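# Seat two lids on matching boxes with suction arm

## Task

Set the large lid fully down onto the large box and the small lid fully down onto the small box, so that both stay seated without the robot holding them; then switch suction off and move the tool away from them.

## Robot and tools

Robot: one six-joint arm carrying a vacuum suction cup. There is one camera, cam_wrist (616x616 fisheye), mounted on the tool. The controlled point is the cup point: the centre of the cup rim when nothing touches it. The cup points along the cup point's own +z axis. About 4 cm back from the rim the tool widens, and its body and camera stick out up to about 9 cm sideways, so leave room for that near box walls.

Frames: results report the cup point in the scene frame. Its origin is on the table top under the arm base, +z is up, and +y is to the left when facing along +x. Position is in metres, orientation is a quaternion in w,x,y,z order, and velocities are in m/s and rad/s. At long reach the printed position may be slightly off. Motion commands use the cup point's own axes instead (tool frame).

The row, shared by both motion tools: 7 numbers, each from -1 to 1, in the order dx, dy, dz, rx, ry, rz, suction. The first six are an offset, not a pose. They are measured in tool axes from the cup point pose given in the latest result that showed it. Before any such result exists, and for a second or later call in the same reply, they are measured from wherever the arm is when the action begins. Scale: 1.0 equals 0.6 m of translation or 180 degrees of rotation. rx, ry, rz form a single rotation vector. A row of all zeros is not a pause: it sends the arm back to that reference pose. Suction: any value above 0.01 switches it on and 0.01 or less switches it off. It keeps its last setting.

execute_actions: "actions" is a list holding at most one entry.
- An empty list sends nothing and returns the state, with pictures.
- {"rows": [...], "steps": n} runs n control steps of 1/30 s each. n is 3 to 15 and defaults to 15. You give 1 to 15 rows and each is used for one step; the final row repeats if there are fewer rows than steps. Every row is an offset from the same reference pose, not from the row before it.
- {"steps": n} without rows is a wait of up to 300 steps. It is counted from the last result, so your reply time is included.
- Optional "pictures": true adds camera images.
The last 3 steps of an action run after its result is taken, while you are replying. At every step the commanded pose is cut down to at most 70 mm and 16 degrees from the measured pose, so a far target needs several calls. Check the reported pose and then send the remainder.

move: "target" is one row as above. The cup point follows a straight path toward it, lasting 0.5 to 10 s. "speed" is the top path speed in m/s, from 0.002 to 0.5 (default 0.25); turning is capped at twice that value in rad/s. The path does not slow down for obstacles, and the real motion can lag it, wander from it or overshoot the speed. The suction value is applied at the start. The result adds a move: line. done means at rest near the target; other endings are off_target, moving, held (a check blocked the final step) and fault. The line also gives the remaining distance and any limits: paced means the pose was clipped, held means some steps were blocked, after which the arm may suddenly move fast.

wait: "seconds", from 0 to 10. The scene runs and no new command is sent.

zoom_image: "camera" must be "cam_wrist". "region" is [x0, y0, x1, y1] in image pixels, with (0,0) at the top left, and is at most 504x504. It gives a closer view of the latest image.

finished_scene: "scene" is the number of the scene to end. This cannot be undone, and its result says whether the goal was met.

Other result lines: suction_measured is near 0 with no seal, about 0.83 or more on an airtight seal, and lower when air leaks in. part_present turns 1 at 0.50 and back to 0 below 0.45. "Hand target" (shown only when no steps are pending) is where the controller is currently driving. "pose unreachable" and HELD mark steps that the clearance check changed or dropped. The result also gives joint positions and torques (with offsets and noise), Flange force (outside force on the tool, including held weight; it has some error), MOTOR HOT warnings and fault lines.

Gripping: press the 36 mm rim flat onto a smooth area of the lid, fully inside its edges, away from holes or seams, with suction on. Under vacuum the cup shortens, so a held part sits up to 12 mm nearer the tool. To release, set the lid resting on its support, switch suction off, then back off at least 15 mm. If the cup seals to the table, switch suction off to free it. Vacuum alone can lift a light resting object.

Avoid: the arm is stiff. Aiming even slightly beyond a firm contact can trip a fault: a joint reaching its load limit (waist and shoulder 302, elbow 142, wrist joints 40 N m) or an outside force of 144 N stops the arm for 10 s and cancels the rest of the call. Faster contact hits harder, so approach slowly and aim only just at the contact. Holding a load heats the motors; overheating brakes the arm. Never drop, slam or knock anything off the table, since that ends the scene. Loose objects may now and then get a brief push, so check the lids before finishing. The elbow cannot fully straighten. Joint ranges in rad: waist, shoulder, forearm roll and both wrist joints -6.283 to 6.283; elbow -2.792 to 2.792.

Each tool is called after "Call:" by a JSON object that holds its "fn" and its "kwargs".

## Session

Call:
{"fn": "execute_actions", "kwargs": {"actions": []}}

Scene clock: 0.00 s of 6200.00 s.
end_effector_position=(+0.6447, -0.0172, +0.4533) suction_measured=0.00 part_present=0 end_effector_quat_wxyz=(+0.007, +0.014, +1.000, +0.002) end_effector_velocity=(-0.001, -0.000, +0.001) end_effector_angular_velocity=(-0.001, -0.000, -0.001)
Joint positions: [-0.055  0.168  1.62   0.002  1.355 -0.052]
Joint velocities: [-0.    -0.001 -0.    -0.001  0.001  0.001]
Joint torques (N m, as the joint torque sensors report them, + toward a larger angle): no reading
Flange force (N, the push that the arm receives, along the end effector's own x y z axes): no reading
Hand target: +0.645, -0.017, +0.453; +0.007, +0.014, +1.000, +0.002

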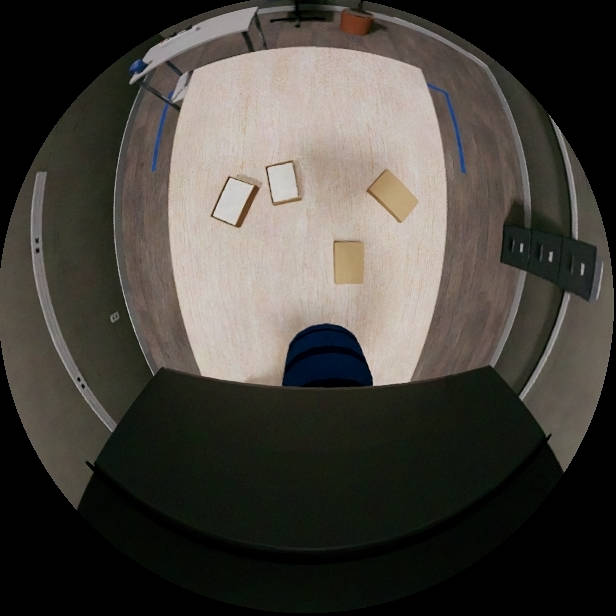

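Call:
{"fn": "move", "kwargs": {"target": [0.04,-0.13,0.66,0,0,0,0]}}

Scene clock: 4.50 s of 6200.00 s.
end_effector_position=(+0.6244, -0.0938, +0.0567) suction_measured=0.00 part_present=0 end_effector_quat_wxyz=(+0.007, +0.014, +1.000, +0.002) end_effector_velocity=(+0.000, -0.000, -0.001) end_effector_angular_velocity=(-0.000, -0.001, +0.001)
Joint positions: [-0.18   0.5    2.004  0.002  0.639 -0.178]
Joint velocities: [ 0.     0.001  0.    -0.    -0.002 -0.   ]
Joint torques (N m, as the joint torque sensors report them, + toward a larger angle): [  0.95 -72.23 -25.39   2.25   0.43   0.21]
Flange force (N, the push that the arm receives, along the end effector's own x y z axes): [2.7 -1.4 0.7]
Hand target: +0.625, -0.094, +0.057; +0.007, +0.014, +1.000, +0.002
Off the commanded pose: 0.001 m, 0 deg.
Kept back: nothing.
move: done

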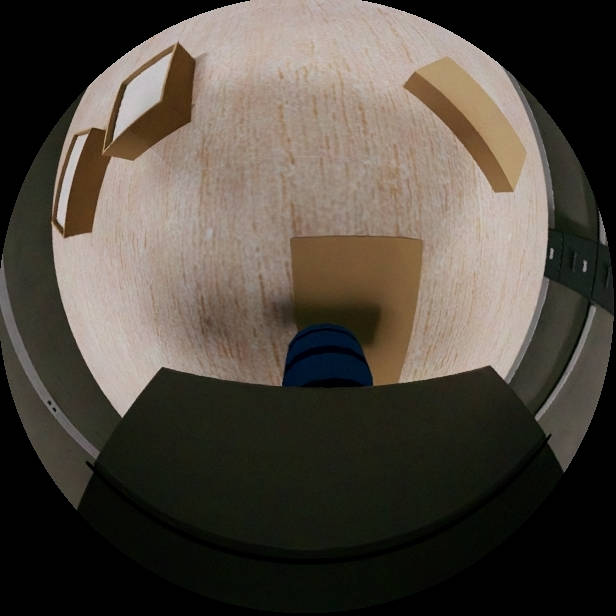

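Call:
{"fn": "move", "kwargs": {"target": [0,-0.025,0.055,0,0,0,1], "speed": 0.02}}

Call:
{"fn": "move", "kwargs": {"target": [0,0,-0.18,0,0,0,1]}}

Call:
{"fn": "move", "kwargs": {"target": [-0.3,0.34,0,0,0,-0.04,1]}}

Scene clock: 6.77 s of 6200.00 s.
end_effector_position=(+0.6245, -0.1087, +0.0236) suction_measured=0.83 part_present=1 end_effector_quat_wxyz=(+0.007, +0.014, +1.000, +0.002) end_effector_velocity=(-0.001, -0.000, -0.000) end_effector_angular_velocity=(-0.000, +0.002, +0.001)
Joint positions: [-0.203  0.55   2.008  0.002  0.584 -0.201]
Joint velocities: [-0.001  0.001  0.    -0.001  0.001 -0.001]
Joint torques (N m, as the joint torque sensors report them, + toward a larger angle): [  0.95 -75.73 -24.19   2.11   0.41   0.23]
Flange force (N, the push that the arm receives, along the end effector's own x y z axes): [3.0 -1.6 1.9]
Hand target: +0.625, -0.109, +0.024; +0.007, +0.014, +1.000, +0.002
Off the commanded pose: 0.000 m, 0 deg.
Kept back: nothing.
move: done

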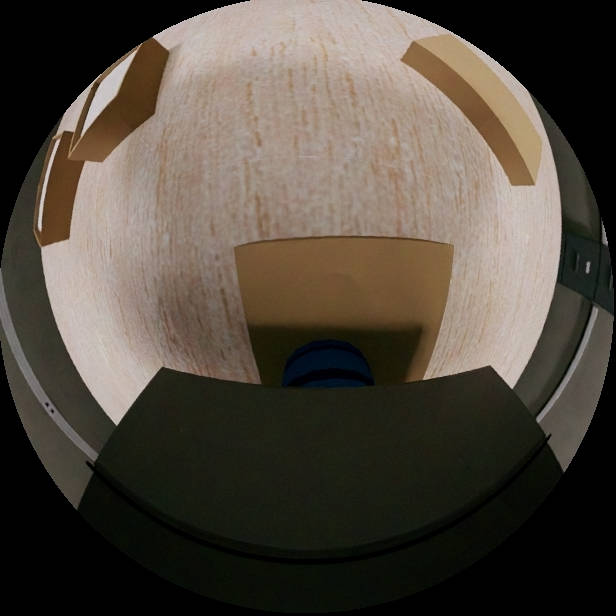

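Scene clock: 7.60 s of 6200.00 s.
end_effector_position=(+0.6230, -0.1089, +0.1316) suction_measured=0.94 part_present=1 end_effector_quat_wxyz=(+0.007, +0.014, +1.000, +0.002) end_effector_velocity=(-0.000, -0.001, +0.000) end_effector_angular_velocity=(+0.000, +0.000, -0.000)
Joint positions: [-0.203  0.402  1.968  0.002  0.772 -0.201]
Joint velocities: [-0.001 -0.    -0.001 -0.     0.001 -0.001]
Joint torques (N m, as the joint torque sensors report them, + toward a larger angle): [  0.06 -65.21 -29.8    2.73   0.35   0.21]
Flange force (N, the push that the arm receives, along the end effector's own x y z axes): [5.0 -0.1 -0.7]
Hand target: +0.623, -0.109, +0.132; +0.007, +0.014, +1.000, +0.002
Off the commanded pose: 0.000 m, 0 deg.
Kept back: nothing.
move: done

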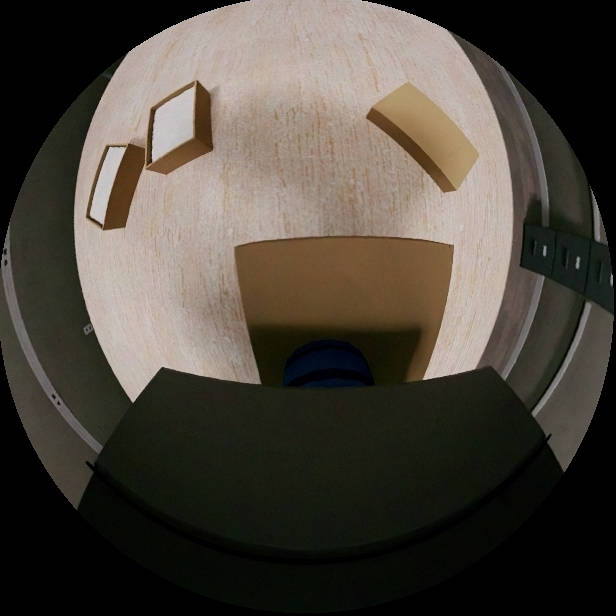

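Scene clock: 9.10 s of 6200.00 s.
end_effector_position=(+0.8080, +0.0905, +0.1347) suction_measured=0.94 part_present=1 end_effector_quat_wxyz=(+0.007, -0.049, +0.999, +0.001) end_effector_velocity=(-0.000, +0.001, -0.000) end_effector_angular_velocity=(-0.001, +0.003, +0.002)
Joint positions: [ 0.093  0.627  1.581  0.002  0.935 -0.03 ]
Joint velocities: [ 0.001  0.001 -0.001 -0.001  0.004 -0.   ]
Joint torques (N m, as the joint torque sensors report them, + toward a larger angle): [ -0.44 -92.84 -34.73   3.27   0.6    0.27]
Flange force (N, the push that the arm receives, along the end effector's own x y z axes): [3.3 0.0 3.3]
Hand target: +0.808, +0.091, +0.135; +0.007, -0.049, +0.999, +0.001
Off the commanded pose: 0.001 m, 0 deg.
Kept back: nothing.
move: done

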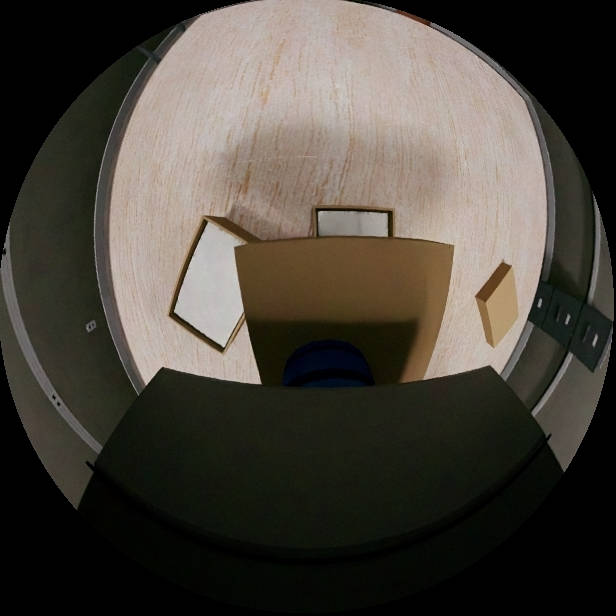

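Call:
{"fn": "move", "kwargs": {"target": [-0.02,-0.035,0.07,0,0,0,1], "speed": 0.05}}

Scene clock: 10.60 s of 6200.00 s.
end_effector_position=(+0.8226, +0.0709, +0.0929) suction_measured=0.94 part_present=1 end_effector_quat_wxyz=(+0.007, -0.049, +0.999, +0.001) end_effector_velocity=(+0.000, -0.001, +0.000) end_effector_angular_velocity=(-0.000, -0.002, -0.001)
Joint positions: [ 0.068  0.683  1.57   0.002  0.888 -0.055]
Joint velocities: [-0.001 -0.001  0.001 -0.    -0.002 -0.   ]
Joint torques (N m, as the joint torque sensors report them, + toward a larger angle): [  0.38 -95.89 -33.05   3.14   0.34   0.3 ]
Flange force (N, the push that the arm receives, along the end effector's own x y z axes): [3.0 -1.3 1.1]
Hand target: +0.823, +0.071, +0.093; +0.007, -0.049, +0.999, +0.001
Off the commanded pose: 0.000 m, 0 deg.
Kept back: nothing.
move: done

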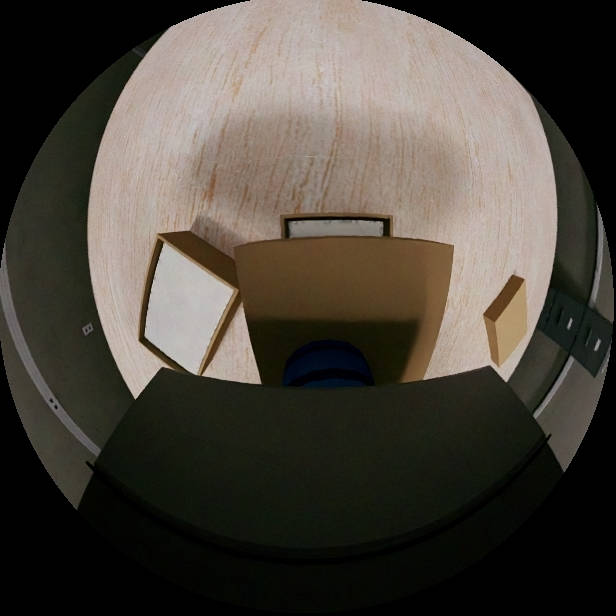

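Call:
{"fn": "move", "kwargs": {"target": [-0.035,0,0,0,0,0,1], "speed": 0.05}}

Call:
{"fn": "move", "kwargs": {"target": [0,0,0.065,0,0,0,1], "speed": 0.01}}

Scene clock: 11.60 s of 6200.00 s.
end_effector_position=(+0.8435, +0.0730, +0.0932) suction_measured=0.94 part_present=1 end_effector_quat_wxyz=(+0.007, -0.049, +0.999, +0.001) end_effector_velocity=(-0.001, +0.001, -0.001) end_effector_angular_velocity=(+0.001, +0.003, -0.000)
Joint positions: [ 0.069  0.71   1.52   0.002  0.913 -0.054]
Joint velocities: [ 0.001  0.001 -0.     0.001  0.002  0.   ]
Joint torques (N m, as the joint torque sensors report them, + toward a larger angle): [  0.94 -99.59 -33.65   3.08   0.59   0.22]
Flange force (N, the push that the arm receives, along the end effector's own x y z axes): [1.7 -1.5 3.4]
Hand target: +0.843, +0.073, +0.093; +0.007, -0.049, +0.999, +0.001
Off the commanded pose: 0.000 m, 0 deg.
Kept back: nothing.
move: done

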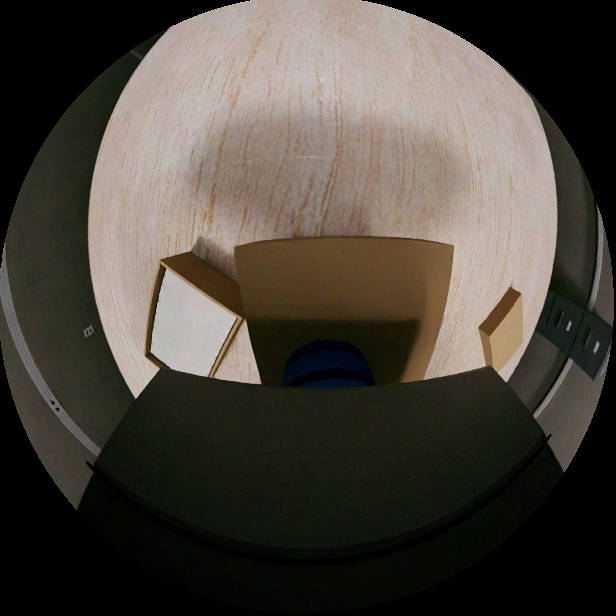

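Scene clock: 15.73 s of 6200.00 s.
end_effector_position=(+0.8441, +0.0731, +0.0543) suction_measured=0.94 part_present=1 end_effector_quat_wxyz=(+0.007, -0.049, +0.999, +0.001) end_effector_velocity=(+0.000, +0.000, -0.002) end_effector_angular_velocity=(+0.000, -0.001, +0.000)
Joint positions: [ 0.069  0.75   1.532  0.002  0.86  -0.054]
Joint velocities: [ 0.     0.002 -0.     0.    -0.002 -0.   ]
Joint torques (N m, as the joint torque sensors report them, + toward a larger angle): [ -2.98 -87.06 -25.49   2.37   0.16   0.24]
Flange force (N, the push that the arm receives, along the end effector's own x y z axes): [1.6 2.9 -14.2]
Hand target: +0.844, +0.073, +0.054; +0.007, -0.049, +0.999, +0.001
Off the commanded pose: 0.000 m, 0 deg.
Kept back: nothing.
move: done

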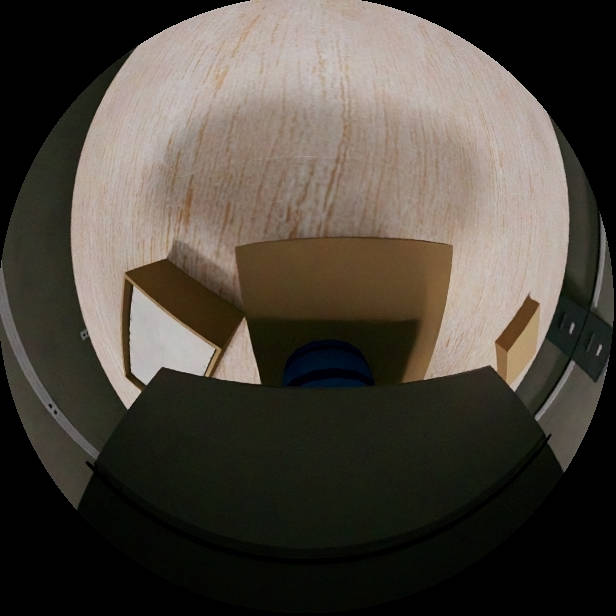

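Call:
{"fn": "move", "kwargs": {"target": [0,-0.009,-0.025,0,0,0,1], "speed": 0.03}}

Call:
{"fn": "move", "kwargs": {"target": [0,0,0.025,0,0,0,1], "speed": 0.01}}

Scene clock: 16.77 s of 6200.00 s.
end_effector_position=(+0.8444, +0.0677, +0.0693) suction_measured=0.94 part_present=1 end_effector_quat_wxyz=(+0.007, -0.049, +0.999, +0.001) end_effector_velocity=(-0.000, -0.000, -0.001) end_effector_angular_velocity=(+0.000, +0.002, +0.000)
Joint positions: [ 0.063  0.734  1.527  0.002  0.88  -0.06 ]
Joint velocities: [-0.     0.002  0.     0.001  0.    -0.001]
Joint torques (N m, as the joint torque sensors report them, + toward a larger angle): [   0.49 -100.31  -32.65    3.11    0.46    0.29]
Flange force (N, the push that the arm receives, along the end effector's own x y z axes): [1.1 -1.3 3.5]
Hand target: +0.844, +0.068, +0.069; +0.007, -0.049, +0.999, +0.001
Off the commanded pose: 0.000 m, 0 deg.
Kept back: nothing.
move: done

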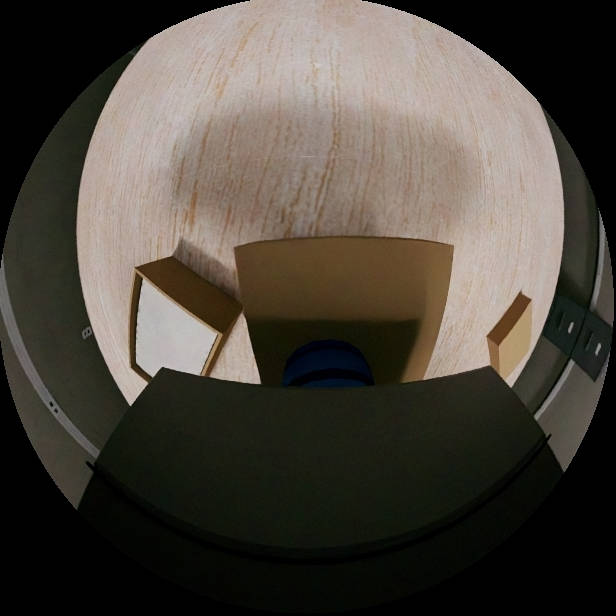

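Scene clock: 18.50 s of 6200.00 s.
end_effector_position=(+0.8447, +0.0677, +0.0544) suction_measured=0.94 part_present=1 end_effector_quat_wxyz=(+0.007, -0.049, +0.999, +0.001) end_effector_velocity=(+0.000, -0.001, +0.000) end_effector_angular_velocity=(+0.001, -0.001, -0.002)
Joint positions: [ 0.063  0.75   1.532  0.002  0.861 -0.06 ]
Joint velocities: [-0.001 -0.     0.     0.001 -0.001  0.   ]
Joint torques (N m, as the joint torque sensors report them, + toward a larger angle): [  0.49 -83.43 -26.17   3.19  -0.39   0.2 ]
Flange force (N, the push that the arm receives, along the end effector's own x y z axes): [7.5 -1.4 -18.9]
Hand target: +0.845, +0.068, +0.054; +0.007, -0.049, +0.999, +0.001
Off the commanded pose: 0.000 m, 0 deg.
Kept back: nothing.
move: done

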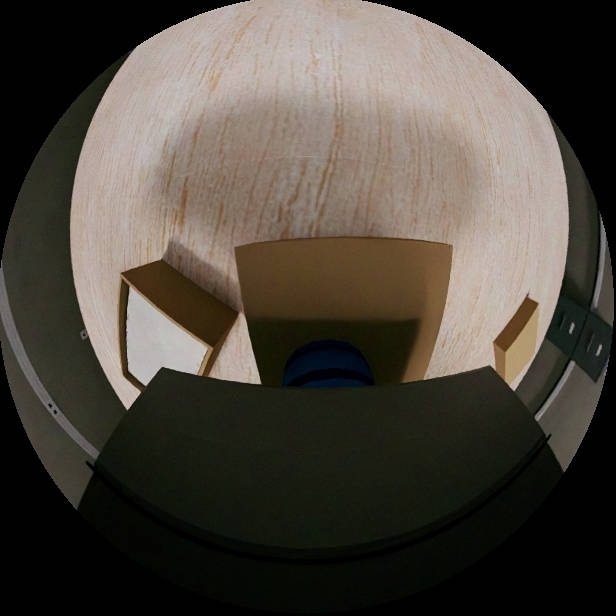

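Call:
{"fn": "move", "kwargs": {"target": [-0.008,0,-0.025,0,0,0,1], "speed": 0.03}}

Call:
{"fn": "move", "kwargs": {"target": [0,0,0.025,0,0,0,1], "speed": 0.01}}

Scene clock: 19.53 s of 6200.00 s.
end_effector_position=(+0.8492, +0.0682, +0.0695) suction_measured=0.94 part_present=1 end_effector_quat_wxyz=(+0.007, -0.049, +0.999, +0.001) end_effector_velocity=(+0.000, +0.001, -0.001) end_effector_angular_velocity=(+0.000, -0.001, +0.001)
Joint positions: [ 0.063  0.74   1.516  0.002  0.886 -0.06 ]
Joint velocities: [ 0.     0.001 -0.     0.001 -0.001 -0.001]
Joint torques (N m, as the joint torque sensors report them, + toward a larger angle): [  -0.1  -100.14  -32.97    3.01    0.46    0.29]
Flange force (N, the push that the arm receives, along the end effector's own x y z axes): [2.7 -0.5 2.2]
Hand target: +0.849, +0.068, +0.069; +0.007, -0.049, +0.999, +0.001
Off the commanded pose: 0.000 m, 0 deg.
Kept back: nothing.
move: done

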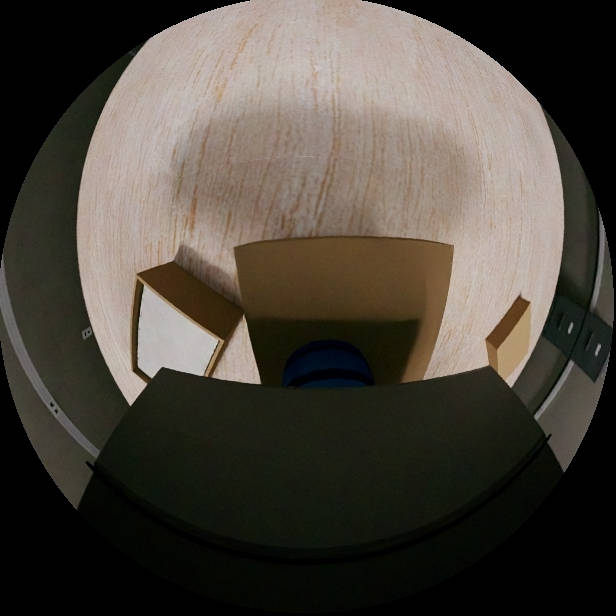

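Scene clock: 21.27 s of 6200.00 s.
end_effector_position=(+0.8495, +0.0682, +0.0546) suction_measured=0.94 part_present=1 end_effector_quat_wxyz=(+0.007, -0.049, +0.999, +0.001) end_effector_velocity=(+0.000, -0.000, -0.000) end_effector_angular_velocity=(-0.000, +0.000, -0.000)
Joint positions: [ 0.063  0.755  1.52   0.002  0.867 -0.06 ]
Joint velocities: [-0.     0.     0.    -0.    -0.001  0.   ]
Joint torques (N m, as the joint torque sensors report them, + toward a larger angle): [  1.44 -93.43 -28.24   3.21   0.29   0.36]
Flange force (N, the push that the arm receives, along the end effector's own x y z axes): [1.3 -2.3 -6.9]
Hand target: +0.849, +0.068, +0.054; +0.007, -0.049, +0.999, +0.001
Off the commanded pose: 0.000 m, 0 deg.
Kept back: nothing.
move: done

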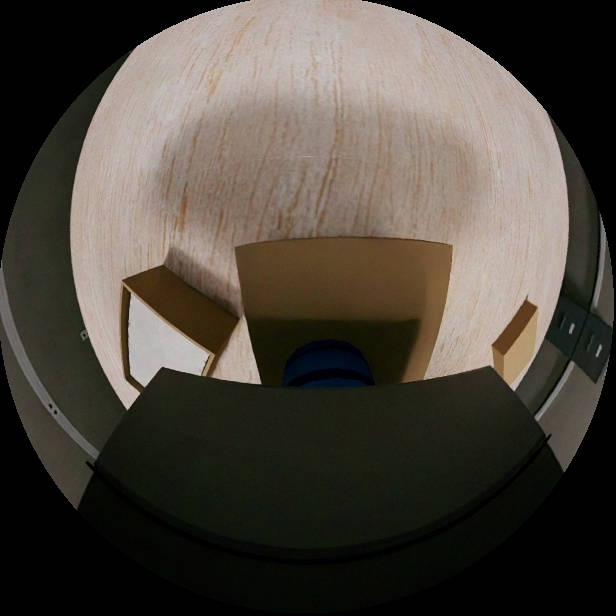

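Now probably the left side; shift left 2.5 mm.

Call:
{"fn": "move", "kwargs": {"target": [0,0.004,-0.025,0,0,0,1], "speed": 0.03}}

Call:
{"fn": "move", "kwargs": {"target": [0,0,0.025,0,0,0,1], "speed": 0.01}}

Scene clock: 22.27 s of 6200.00 s.
end_effector_position=(+0.8490, +0.0706, +0.0695) suction_measured=0.94 part_present=1 end_effector_quat_wxyz=(+0.007, -0.049, +0.999, +0.001) end_effector_velocity=(-0.000, -0.001, -0.000) end_effector_angular_velocity=(-0.001, +0.001, -0.002)
Joint positions: [ 0.066  0.74   1.516  0.002  0.886 -0.057]
Joint velocities: [-0.001  0.    -0.    -0.001  0.001  0.002]
Joint torques (N m, as the joint torque sensors report them, + toward a larger angle): [  -1.13 -100.11  -32.83    3.17    0.4     0.37]
Flange force (N, the push that the arm receives, along the end effector's own x y z axes): [2.1 0.4 2.2]
Hand target: +0.849, +0.071, +0.070; +0.007, -0.049, +0.999, +0.001
Off the commanded pose: 0.000 m, 0 deg.
Kept back: nothing.
move: done

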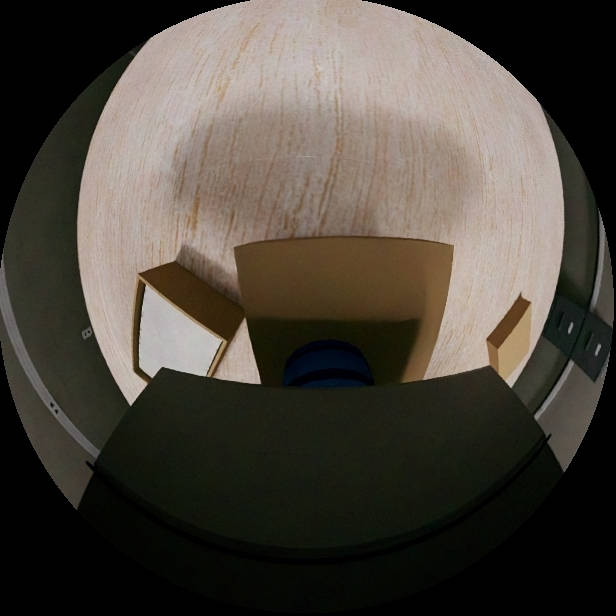

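Scene clock: 24.00 s of 6200.00 s.
end_effector_position=(+0.8493, +0.0706, +0.0546) suction_measured=0.94 part_present=1 end_effector_quat_wxyz=(+0.007, -0.049, +0.999, +0.001) end_effector_velocity=(-0.000, -0.001, -0.001) end_effector_angular_velocity=(+0.000, +0.000, -0.003)
Joint positions: [ 0.066  0.755  1.52   0.002  0.866 -0.057]
Joint velocities: [-0.001  0.001  0.001  0.    -0.001  0.002]
Joint torques (N m, as the joint torque sensors report them, + toward a larger angle): [  0.79 -94.49 -28.81   3.2    0.19   0.32]
Flange force (N, the push that the arm receives, along the end effector's own x y z axes): [1.0 -2.3 -5.4]
Hand target: +0.849, +0.071, +0.055; +0.007, -0.049, +0.999, +0.001
Off the commanded pose: 0.000 m, 0 deg.
Kept back: nothing.
move: done

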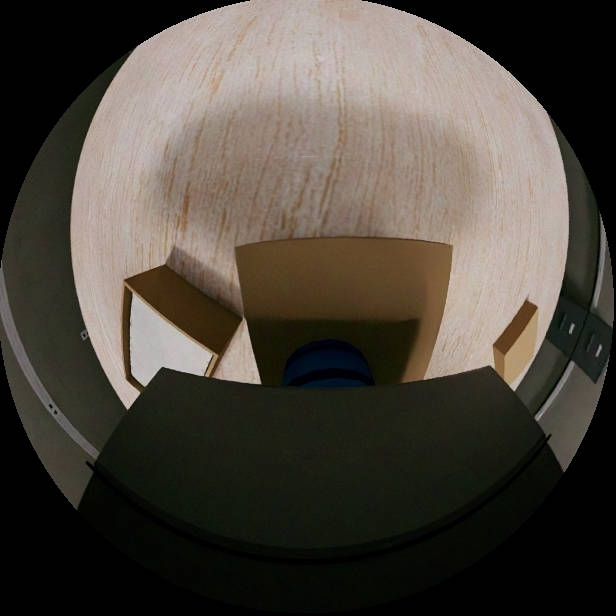

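Light; try a bit lower.

Call:
{"fn": "move", "kwargs": {"target": [0,0,0.008,0,0,0,1], "speed": 0.01}}

Scene clock: 24.93 s of 6200.00 s.
end_effector_position=(+0.8494, +0.0706, +0.0498) suction_measured=0.94 part_present=1 end_effector_quat_wxyz=(+0.007, -0.049, +0.999, +0.001) end_effector_velocity=(+0.000, +0.001, -0.001) end_effector_angular_velocity=(+0.000, -0.001, +0.001)
Joint positions: [ 0.066  0.76   1.521  0.002  0.86  -0.057]
Joint velocities: [ 0.001  0.002 -0.     0.    -0.002 -0.   ]
Joint torques (N m, as the joint torque sensors report them, + toward a larger angle): [ -0.84 -93.63 -27.49   2.81   0.65   0.19]
Flange force (N, the push that the arm receives, along the end effector's own x y z axes): [0.1 0.5 -6.8]
Hand target: +0.849, +0.071, +0.050; +0.007, -0.049, +0.999, +0.001
Off the commanded pose: 0.000 m, 0 deg.
Kept back: nothing.
move: done

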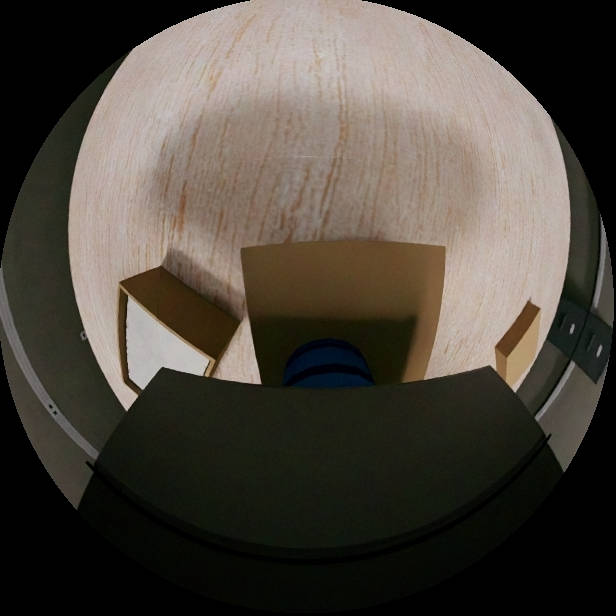

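Rear catching; back 2.5 mm.

Call:
{"fn": "move", "kwargs": {"target": [0.004,0,-0.033,0,0,0,1], "speed": 0.03}}

Call:
{"fn": "move", "kwargs": {"target": [0,0,0.03,0,0,0,1], "speed": 0.01}}

Scene clock: 26.10 s of 6200.00 s.
end_effector_position=(+0.8467, +0.0704, +0.0696) suction_measured=0.94 part_present=1 end_effector_quat_wxyz=(+0.007, -0.049, +0.999, +0.001) end_effector_velocity=(+0.000, -0.000, +0.002) end_effector_angular_velocity=(-0.001, -0.002, -0.001)
Joint positions: [ 0.066  0.737  1.521  0.002  0.883 -0.057]
Joint velocities: [-0.    -0.003  0.    -0.001  0.     0.001]
Joint torques (N m, as the joint torque sensors report them, + toward a larger angle): [  -0.29 -100.39  -32.64    3.07    0.39    0.2 ]
Flange force (N, the push that the arm receives, along the end effector's own x y z axes): [1.8 0.2 1.7]
Hand target: +0.847, +0.070, +0.070; +0.007, -0.049, +0.999, +0.001
Off the commanded pose: 0.000 m, 0 deg.
Kept back: nothing.
move: done

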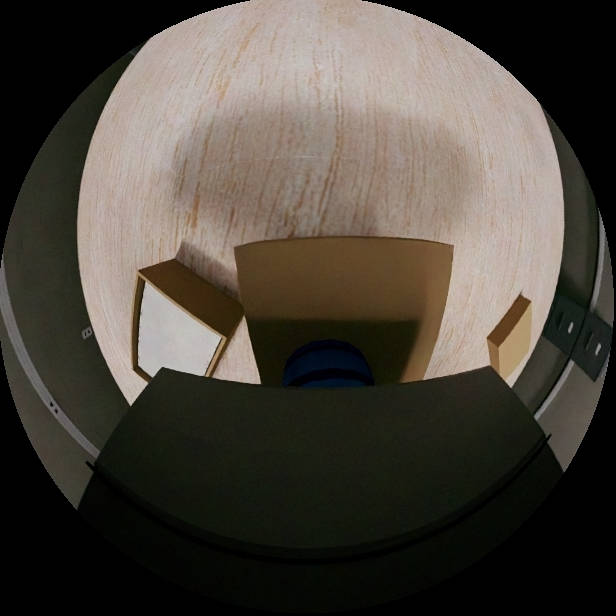

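Scene clock: 28.13 s of 6200.00 s.
end_effector_position=(+0.8470, +0.0704, +0.0516) suction_measured=0.94 part_present=1 end_effector_quat_wxyz=(+0.007, -0.049, +0.999, +0.001) end_effector_velocity=(+0.000, +0.000, -0.002) end_effector_angular_velocity=(+0.000, -0.001, +0.000)
Joint positions: [ 0.066  0.756  1.526  0.002  0.86  -0.057]
Joint velocities: [-0.     0.002 -0.     0.001 -0.003 -0.001]
Joint torques (N m, as the joint torque sensors report them, + toward a larger angle): [  0.39 -94.58 -28.2    3.06   0.52   0.28]
Flange force (N, the push that the arm receives, along the end effector's own x y z axes): [0.3 -1.6 -5.6]
Hand target: +0.847, +0.070, +0.052; +0.007, -0.049, +0.999, +0.001
Off the commanded pose: 0.000 m, 0 deg.
Kept back: nothing.
move: done

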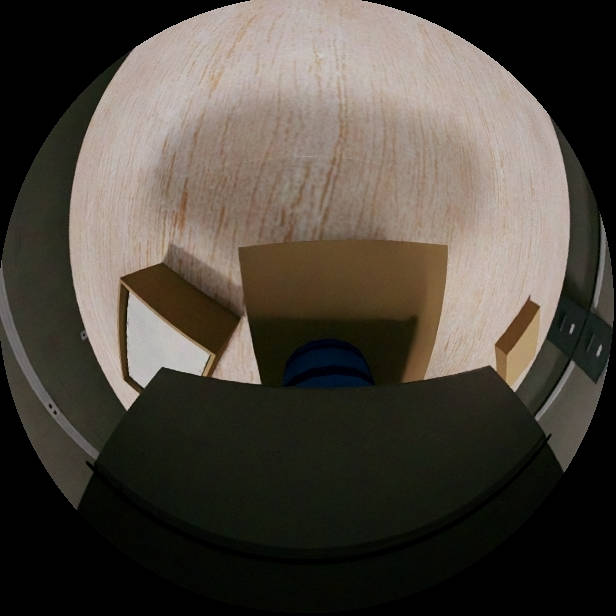

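Call:
{"fn": "move", "kwargs": {"target": [0.003,0,-0.03,0,0,0.012,1], "speed": 0.03}}

Call:
{"fn": "move", "kwargs": {"target": [0,0,0.03,0,0,0,1], "speed": 0.01}}

Scene clock: 29.27 s of 6200.00 s.
end_effector_position=(+0.8449, +0.0702, +0.0695) suction_measured=0.94 part_present=1 end_effector_quat_wxyz=(+0.007, -0.030, +1.000, +0.002) end_effector_velocity=(+0.001, -0.001, +0.000) end_effector_angular_velocity=(+0.000, -0.001, -0.003)
Joint positions: [ 0.066  0.735  1.526  0.002  0.881 -0.02 ]
Joint velocities: [-0.002 -0.    -0.    -0.    -0.001  0.001]
Joint torques (N m, as the joint torque sensors report them, + toward a larger angle): [   0.14 -100.51  -32.46    3.09    0.64    0.19]
Flange force (N, the push that the arm receives, along the end effector's own x y z axes): [0.8 -1.2 3.0]
Hand target: +0.845, +0.070, +0.070; +0.007, -0.030, +1.000, +0.002
Off the commanded pose: 0.000 m, 0 deg.
Kept back: nothing.
move: done

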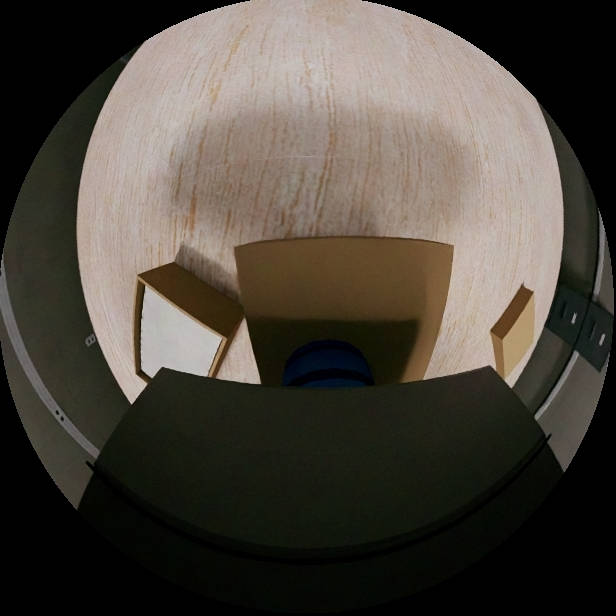

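Scene clock: 31.30 s of 6200.00 s.
end_effector_position=(+0.8452, +0.0702, +0.0515) suction_measured=0.94 part_present=1 end_effector_quat_wxyz=(+0.007, -0.030, +1.000, +0.002) end_effector_velocity=(-0.001, -0.001, -0.003) end_effector_angular_velocity=(-0.000, +0.004, -0.001)
Joint positions: [ 0.066  0.753  1.531  0.002  0.857 -0.02 ]
Joint velocities: [-0.001  0.003  0.    -0.     0.     0.   ]
Joint torques (N m, as the joint torque sensors report them, + toward a larger angle): [  0.64 -94.3  -28.2    3.35   0.6    0.27]
Flange force (N, the push that the arm receives, along the end effector's own x y z axes): [0.5 -1.8 -5.1]
Hand target: +0.845, +0.070, +0.052; +0.007, -0.030, +1.000, +0.002
Off the commanded pose: 0.000 m, 0 deg.
Kept back: nothing.
move: done

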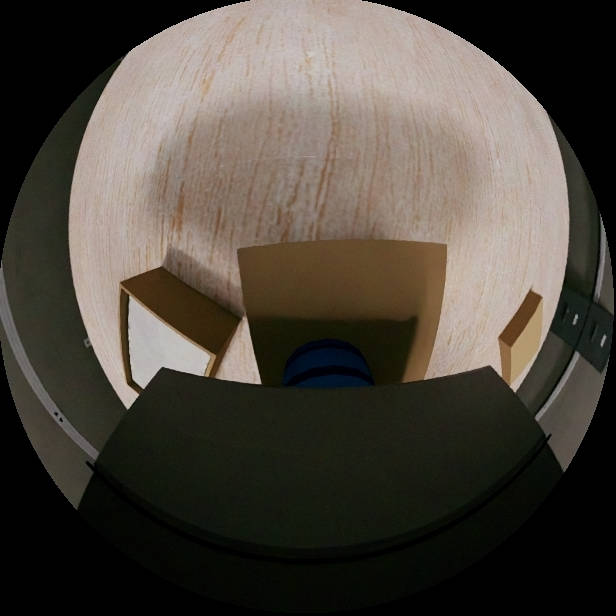

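More of the same.

Call:
{"fn": "move", "kwargs": {"target": [0.003,0.003,-0.03,0,0,0.012,1], "speed": 0.03}}

Call:
{"fn": "move", "kwargs": {"target": [0,0,0.03,0,0,0,1], "speed": 0.01}}

Scene clock: 32.43 s of 6200.00 s.
end_effector_position=(+0.8430, +0.0719, +0.0695) suction_measured=0.94 part_present=1 end_effector_quat_wxyz=(+0.007, -0.011, +1.000, +0.002) end_effector_velocity=(-0.000, -0.000, -0.000) end_effector_angular_velocity=(+0.001, +0.001, -0.003)
Joint positions: [0.068 0.732 1.53  0.002 0.879 0.02 ]
Joint velocities: [-0.     0.     0.     0.001  0.001  0.002]
Joint torques (N m, as the joint torque sensors report them, + toward a larger angle): [  0.   -99.56 -32.25   2.99   0.54   0.25]
Flange force (N, the push that the arm receives, along the end effector's own x y z axes): [1.0 -1.0 2.5]
Hand target: +0.843, +0.072, +0.070; +0.007, -0.011, +1.000, +0.002
Off the commanded pose: 0.000 m, 0 deg.
Kept back: nothing.
move: done

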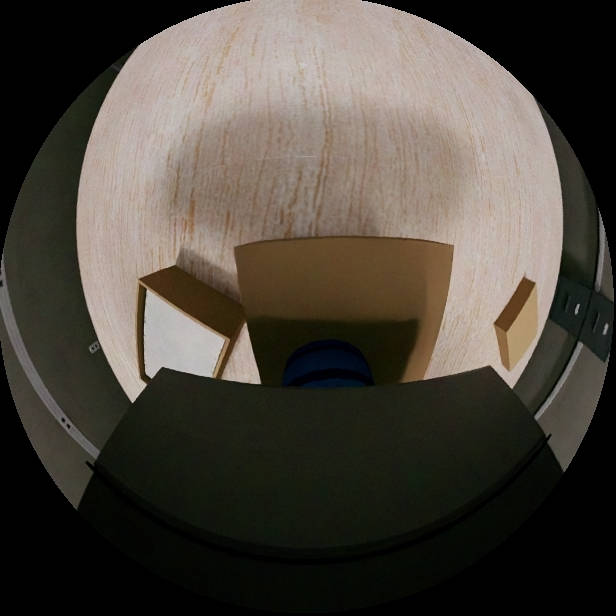

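Scene clock: 34.47 s of 6200.00 s.
end_effector_position=(+0.8430, +0.0719, +0.0512) suction_measured=0.94 part_present=1 end_effector_quat_wxyz=(+0.007, -0.011, +1.000, +0.002) end_effector_velocity=(-0.000, -0.001, -0.001) end_effector_angular_velocity=(-0.000, +0.000, -0.001)
Joint positions: [0.068 0.752 1.535 0.002 0.855 0.02 ]
Joint velocities: [-0.001  0.     0.    -0.    -0.001  0.001]
Joint torques (N m, as the joint torque sensors report them, + toward a larger angle): [   2.63 -101.21  -32.42    3.11    0.32    0.31]
Flange force (N, the push that the arm receives, along the end effector's own x y z axes): [2.1 -3.6 1.6]
Hand target: +0.843, +0.072, +0.051; +0.007, -0.011, +1.000, +0.002
Off the commanded pose: 0.000 m, 0 deg.
Kept back: nothing.
move: done

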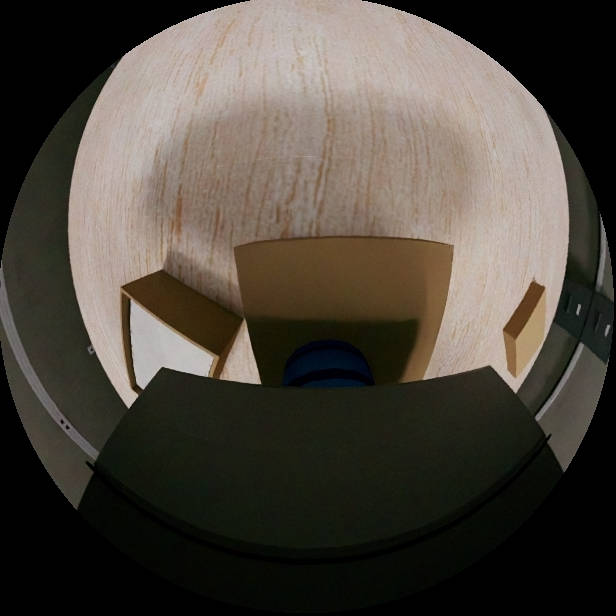

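Call:
{"fn": "move", "kwargs": {"target": [0,0,0.018,0,0,0,1], "speed": 0.01}}

Call:
{"fn": "move", "kwargs": {"target": [0,0,-0.04,0,0,0,0], "speed": 0.03}}

Call:
{"fn": "move", "kwargs": {"target": [0,0,-0.1,0,0,0,0]}}

Call:
{"fn": "move", "kwargs": {"target": [0.04,-0.54,0,0,0,0,0]}}

Call:
{"fn": "move", "kwargs": {"target": [0,0,0.11,0,0,0,0]}}

Scene clock: 37.27 s of 6200.00 s.
end_effector_position=(+0.8431, +0.0719, +0.0404) suction_measured=0.94 part_present=1 end_effector_quat_wxyz=(+0.007, -0.011, +1.000, +0.002) end_effector_velocity=(-0.000, +0.001, -0.001) end_effector_angular_velocity=(+0.000, +0.001, +0.001)
Joint positions: [0.068 0.763 1.538 0.002 0.841 0.02 ]
Joint velocities: [ 0.001  0.001  0.001  0.    -0.001 -0.   ]
Joint torques (N m, as the joint torque sensors report them, + toward a larger angle): [   0.04 -100.53  -32.08    2.96    0.47    0.21]
Flange force (N, the push that the arm receives, along the end effector's own x y z axes): [3.8 -0.6 1.8]
Hand target: +0.843, +0.072, +0.040; +0.007, -0.011, +1.000, +0.002
Off the commanded pose: 0.000 m, 0 deg.
Kept back: nothing.
move: done

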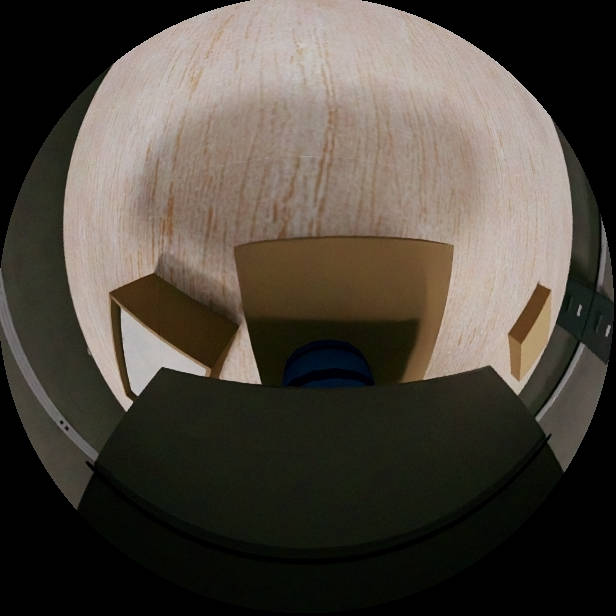

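Scene clock: 38.33 s of 6200.00 s.
end_effector_position=(+0.8428, +0.0719, +0.0644) suction_measured=0.00 part_present=0 end_effector_quat_wxyz=(+0.007, -0.011, +1.000, +0.002) end_effector_velocity=(+0.000, +0.001, +0.001) end_effector_angular_velocity=(+0.000, -0.001, +0.001)
Joint positions: [0.068 0.738 1.532 0.002 0.873 0.02 ]
Joint velocities: [ 0.001 -0.001 -0.     0.    -0.     0.   ]
Joint torques (N m, as the joint torque sensors report them, + toward a larger angle): [   0.03 -100.3   -32.4     3.01    0.33    0.13]
Flange force (N, the push that the arm receives, along the end effector's own x y z axes): [1.1 -0.5 2.6]
Hand target: +0.843, +0.072, +0.064; +0.007, -0.011, +1.000, +0.002
Off the commanded pose: 0.000 m, 0 deg.
Kept back: nothing.
move: done

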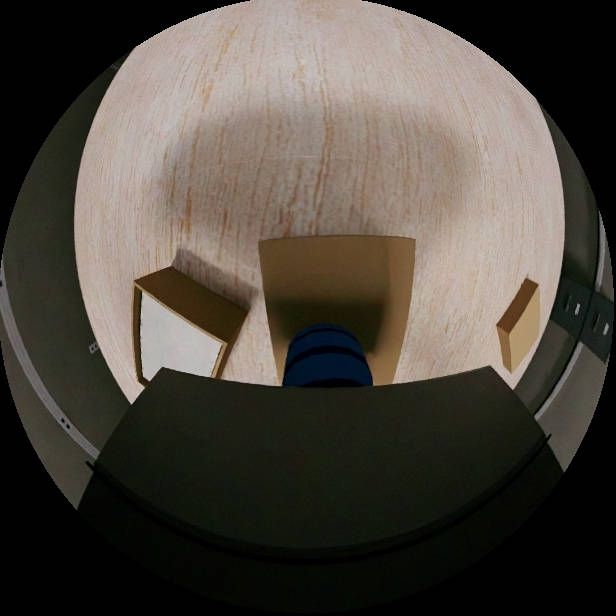

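Scene clock: 39.10 s of 6200.00 s.
end_effector_position=(+0.8419, +0.0718, +0.1243) suction_measured=0.00 part_present=0 end_effector_quat_wxyz=(+0.007, -0.011, +1.000, +0.002) end_effector_velocity=(+0.001, -0.001, +0.001) end_effector_angular_velocity=(-0.001, -0.002, -0.000)
Joint positions: [0.068 0.678 1.51  0.002 0.954 0.02 ]
Joint velocities: [-0.001 -0.001 -0.001 -0.001  0.     0.   ]
Joint torques (N m, as the joint torque sensors report them, + toward a larger angle): [  0.1  -98.29 -33.91   3.14   0.43   0.23]
Flange force (N, the push that the arm receives, along the end effector's own x y z axes): [-1.1 -1.0 3.3]
Hand target: +0.842, +0.072, +0.124; +0.007, -0.011, +1.000, +0.002
Off the commanded pose: 0.000 m, 0 deg.
Kept back: nothing.
move: done

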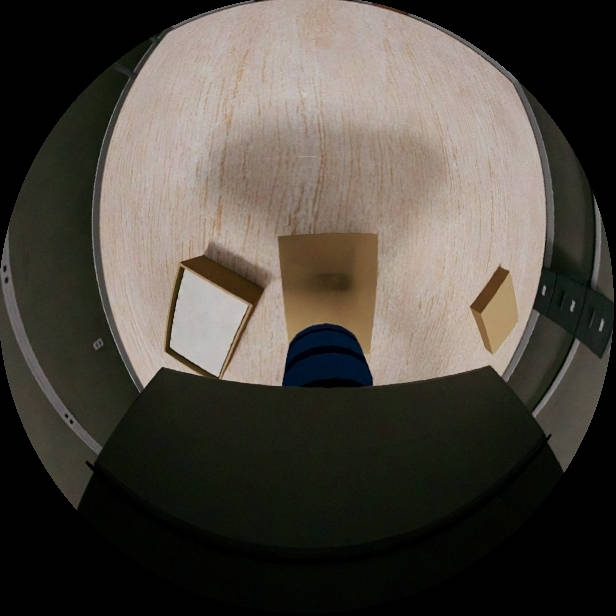

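Scene clock: 40.80 s of 6200.00 s.
end_effector_position=(+0.8260, -0.2528, +0.1233) suction_measured=0.00 part_present=0 end_effector_quat_wxyz=(+0.007, -0.011, +1.000, +0.002) end_effector_velocity=(+0.000, -0.001, +0.001) end_effector_angular_velocity=(-0.001, -0.002, -0.001)
Joint positions: [-0.313  0.704  1.463  0.002  0.976 -0.361]
Joint velocities: [-0.001 -0.002 -0.    -0.    -0.     0.   ]
Joint torques (N m, as the joint torque sensors report them, + toward a larger angle): [  1.55 -99.22 -34.65   3.21   0.42   0.23]
Flange force (N, the push that the arm receives, along the end effector's own x y z axes): [2.9 -0.5 0.9]
Hand target: +0.826, -0.253, +0.123; +0.007, -0.011, +1.000, +0.002
Off the commanded pose: 0.001 m, 0 deg.
Kept back: nothing.
move: done

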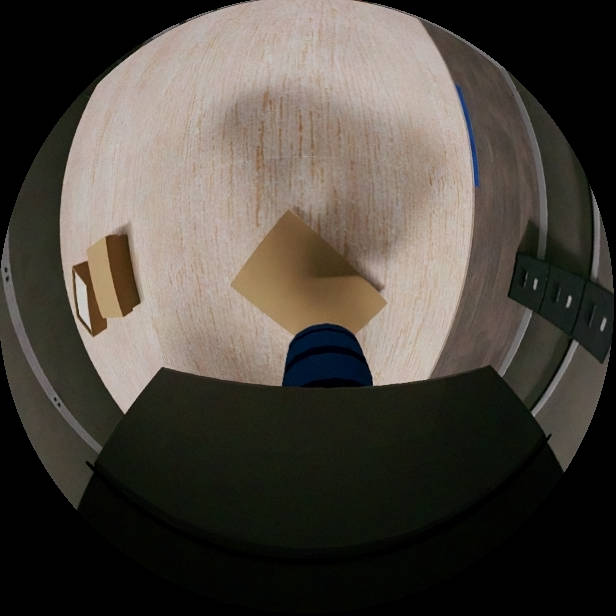

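Scene clock: 41.57 s of 6200.00 s.
end_effector_position=(+0.8270, -0.2526, +0.0574) suction_measured=0.00 part_present=0 end_effector_quat_wxyz=(+0.007, -0.011, +1.000, +0.002) end_effector_velocity=(+0.000, -0.001, -0.002) end_effector_angular_velocity=(-0.001, +0.000, -0.001)
Joint positions: [-0.313  0.767  1.487  0.002  0.888 -0.361]
Joint velocities: [-0.     0.002 -0.    -0.002 -0.002  0.002]
Joint torques (N m, as the joint torque sensors report them, + toward a larger angle): [   0.79 -102.81  -32.32    3.14    0.46    0.12]
Flange force (N, the push that the arm receives, along the end effector's own x y z axes): [1.1 -0.7 1.9]
Hand target: +0.827, -0.253, +0.057; +0.007, -0.011, +1.000, +0.002
Off the commanded pose: 0.000 m, 0 deg.
Kept back: nothing.
move: done

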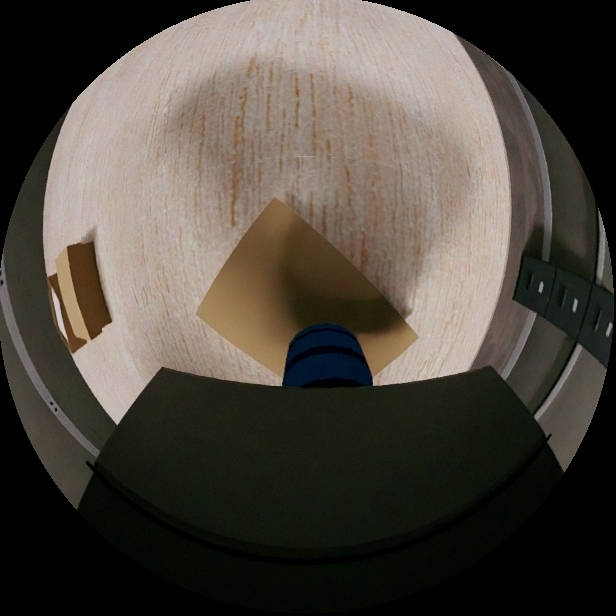

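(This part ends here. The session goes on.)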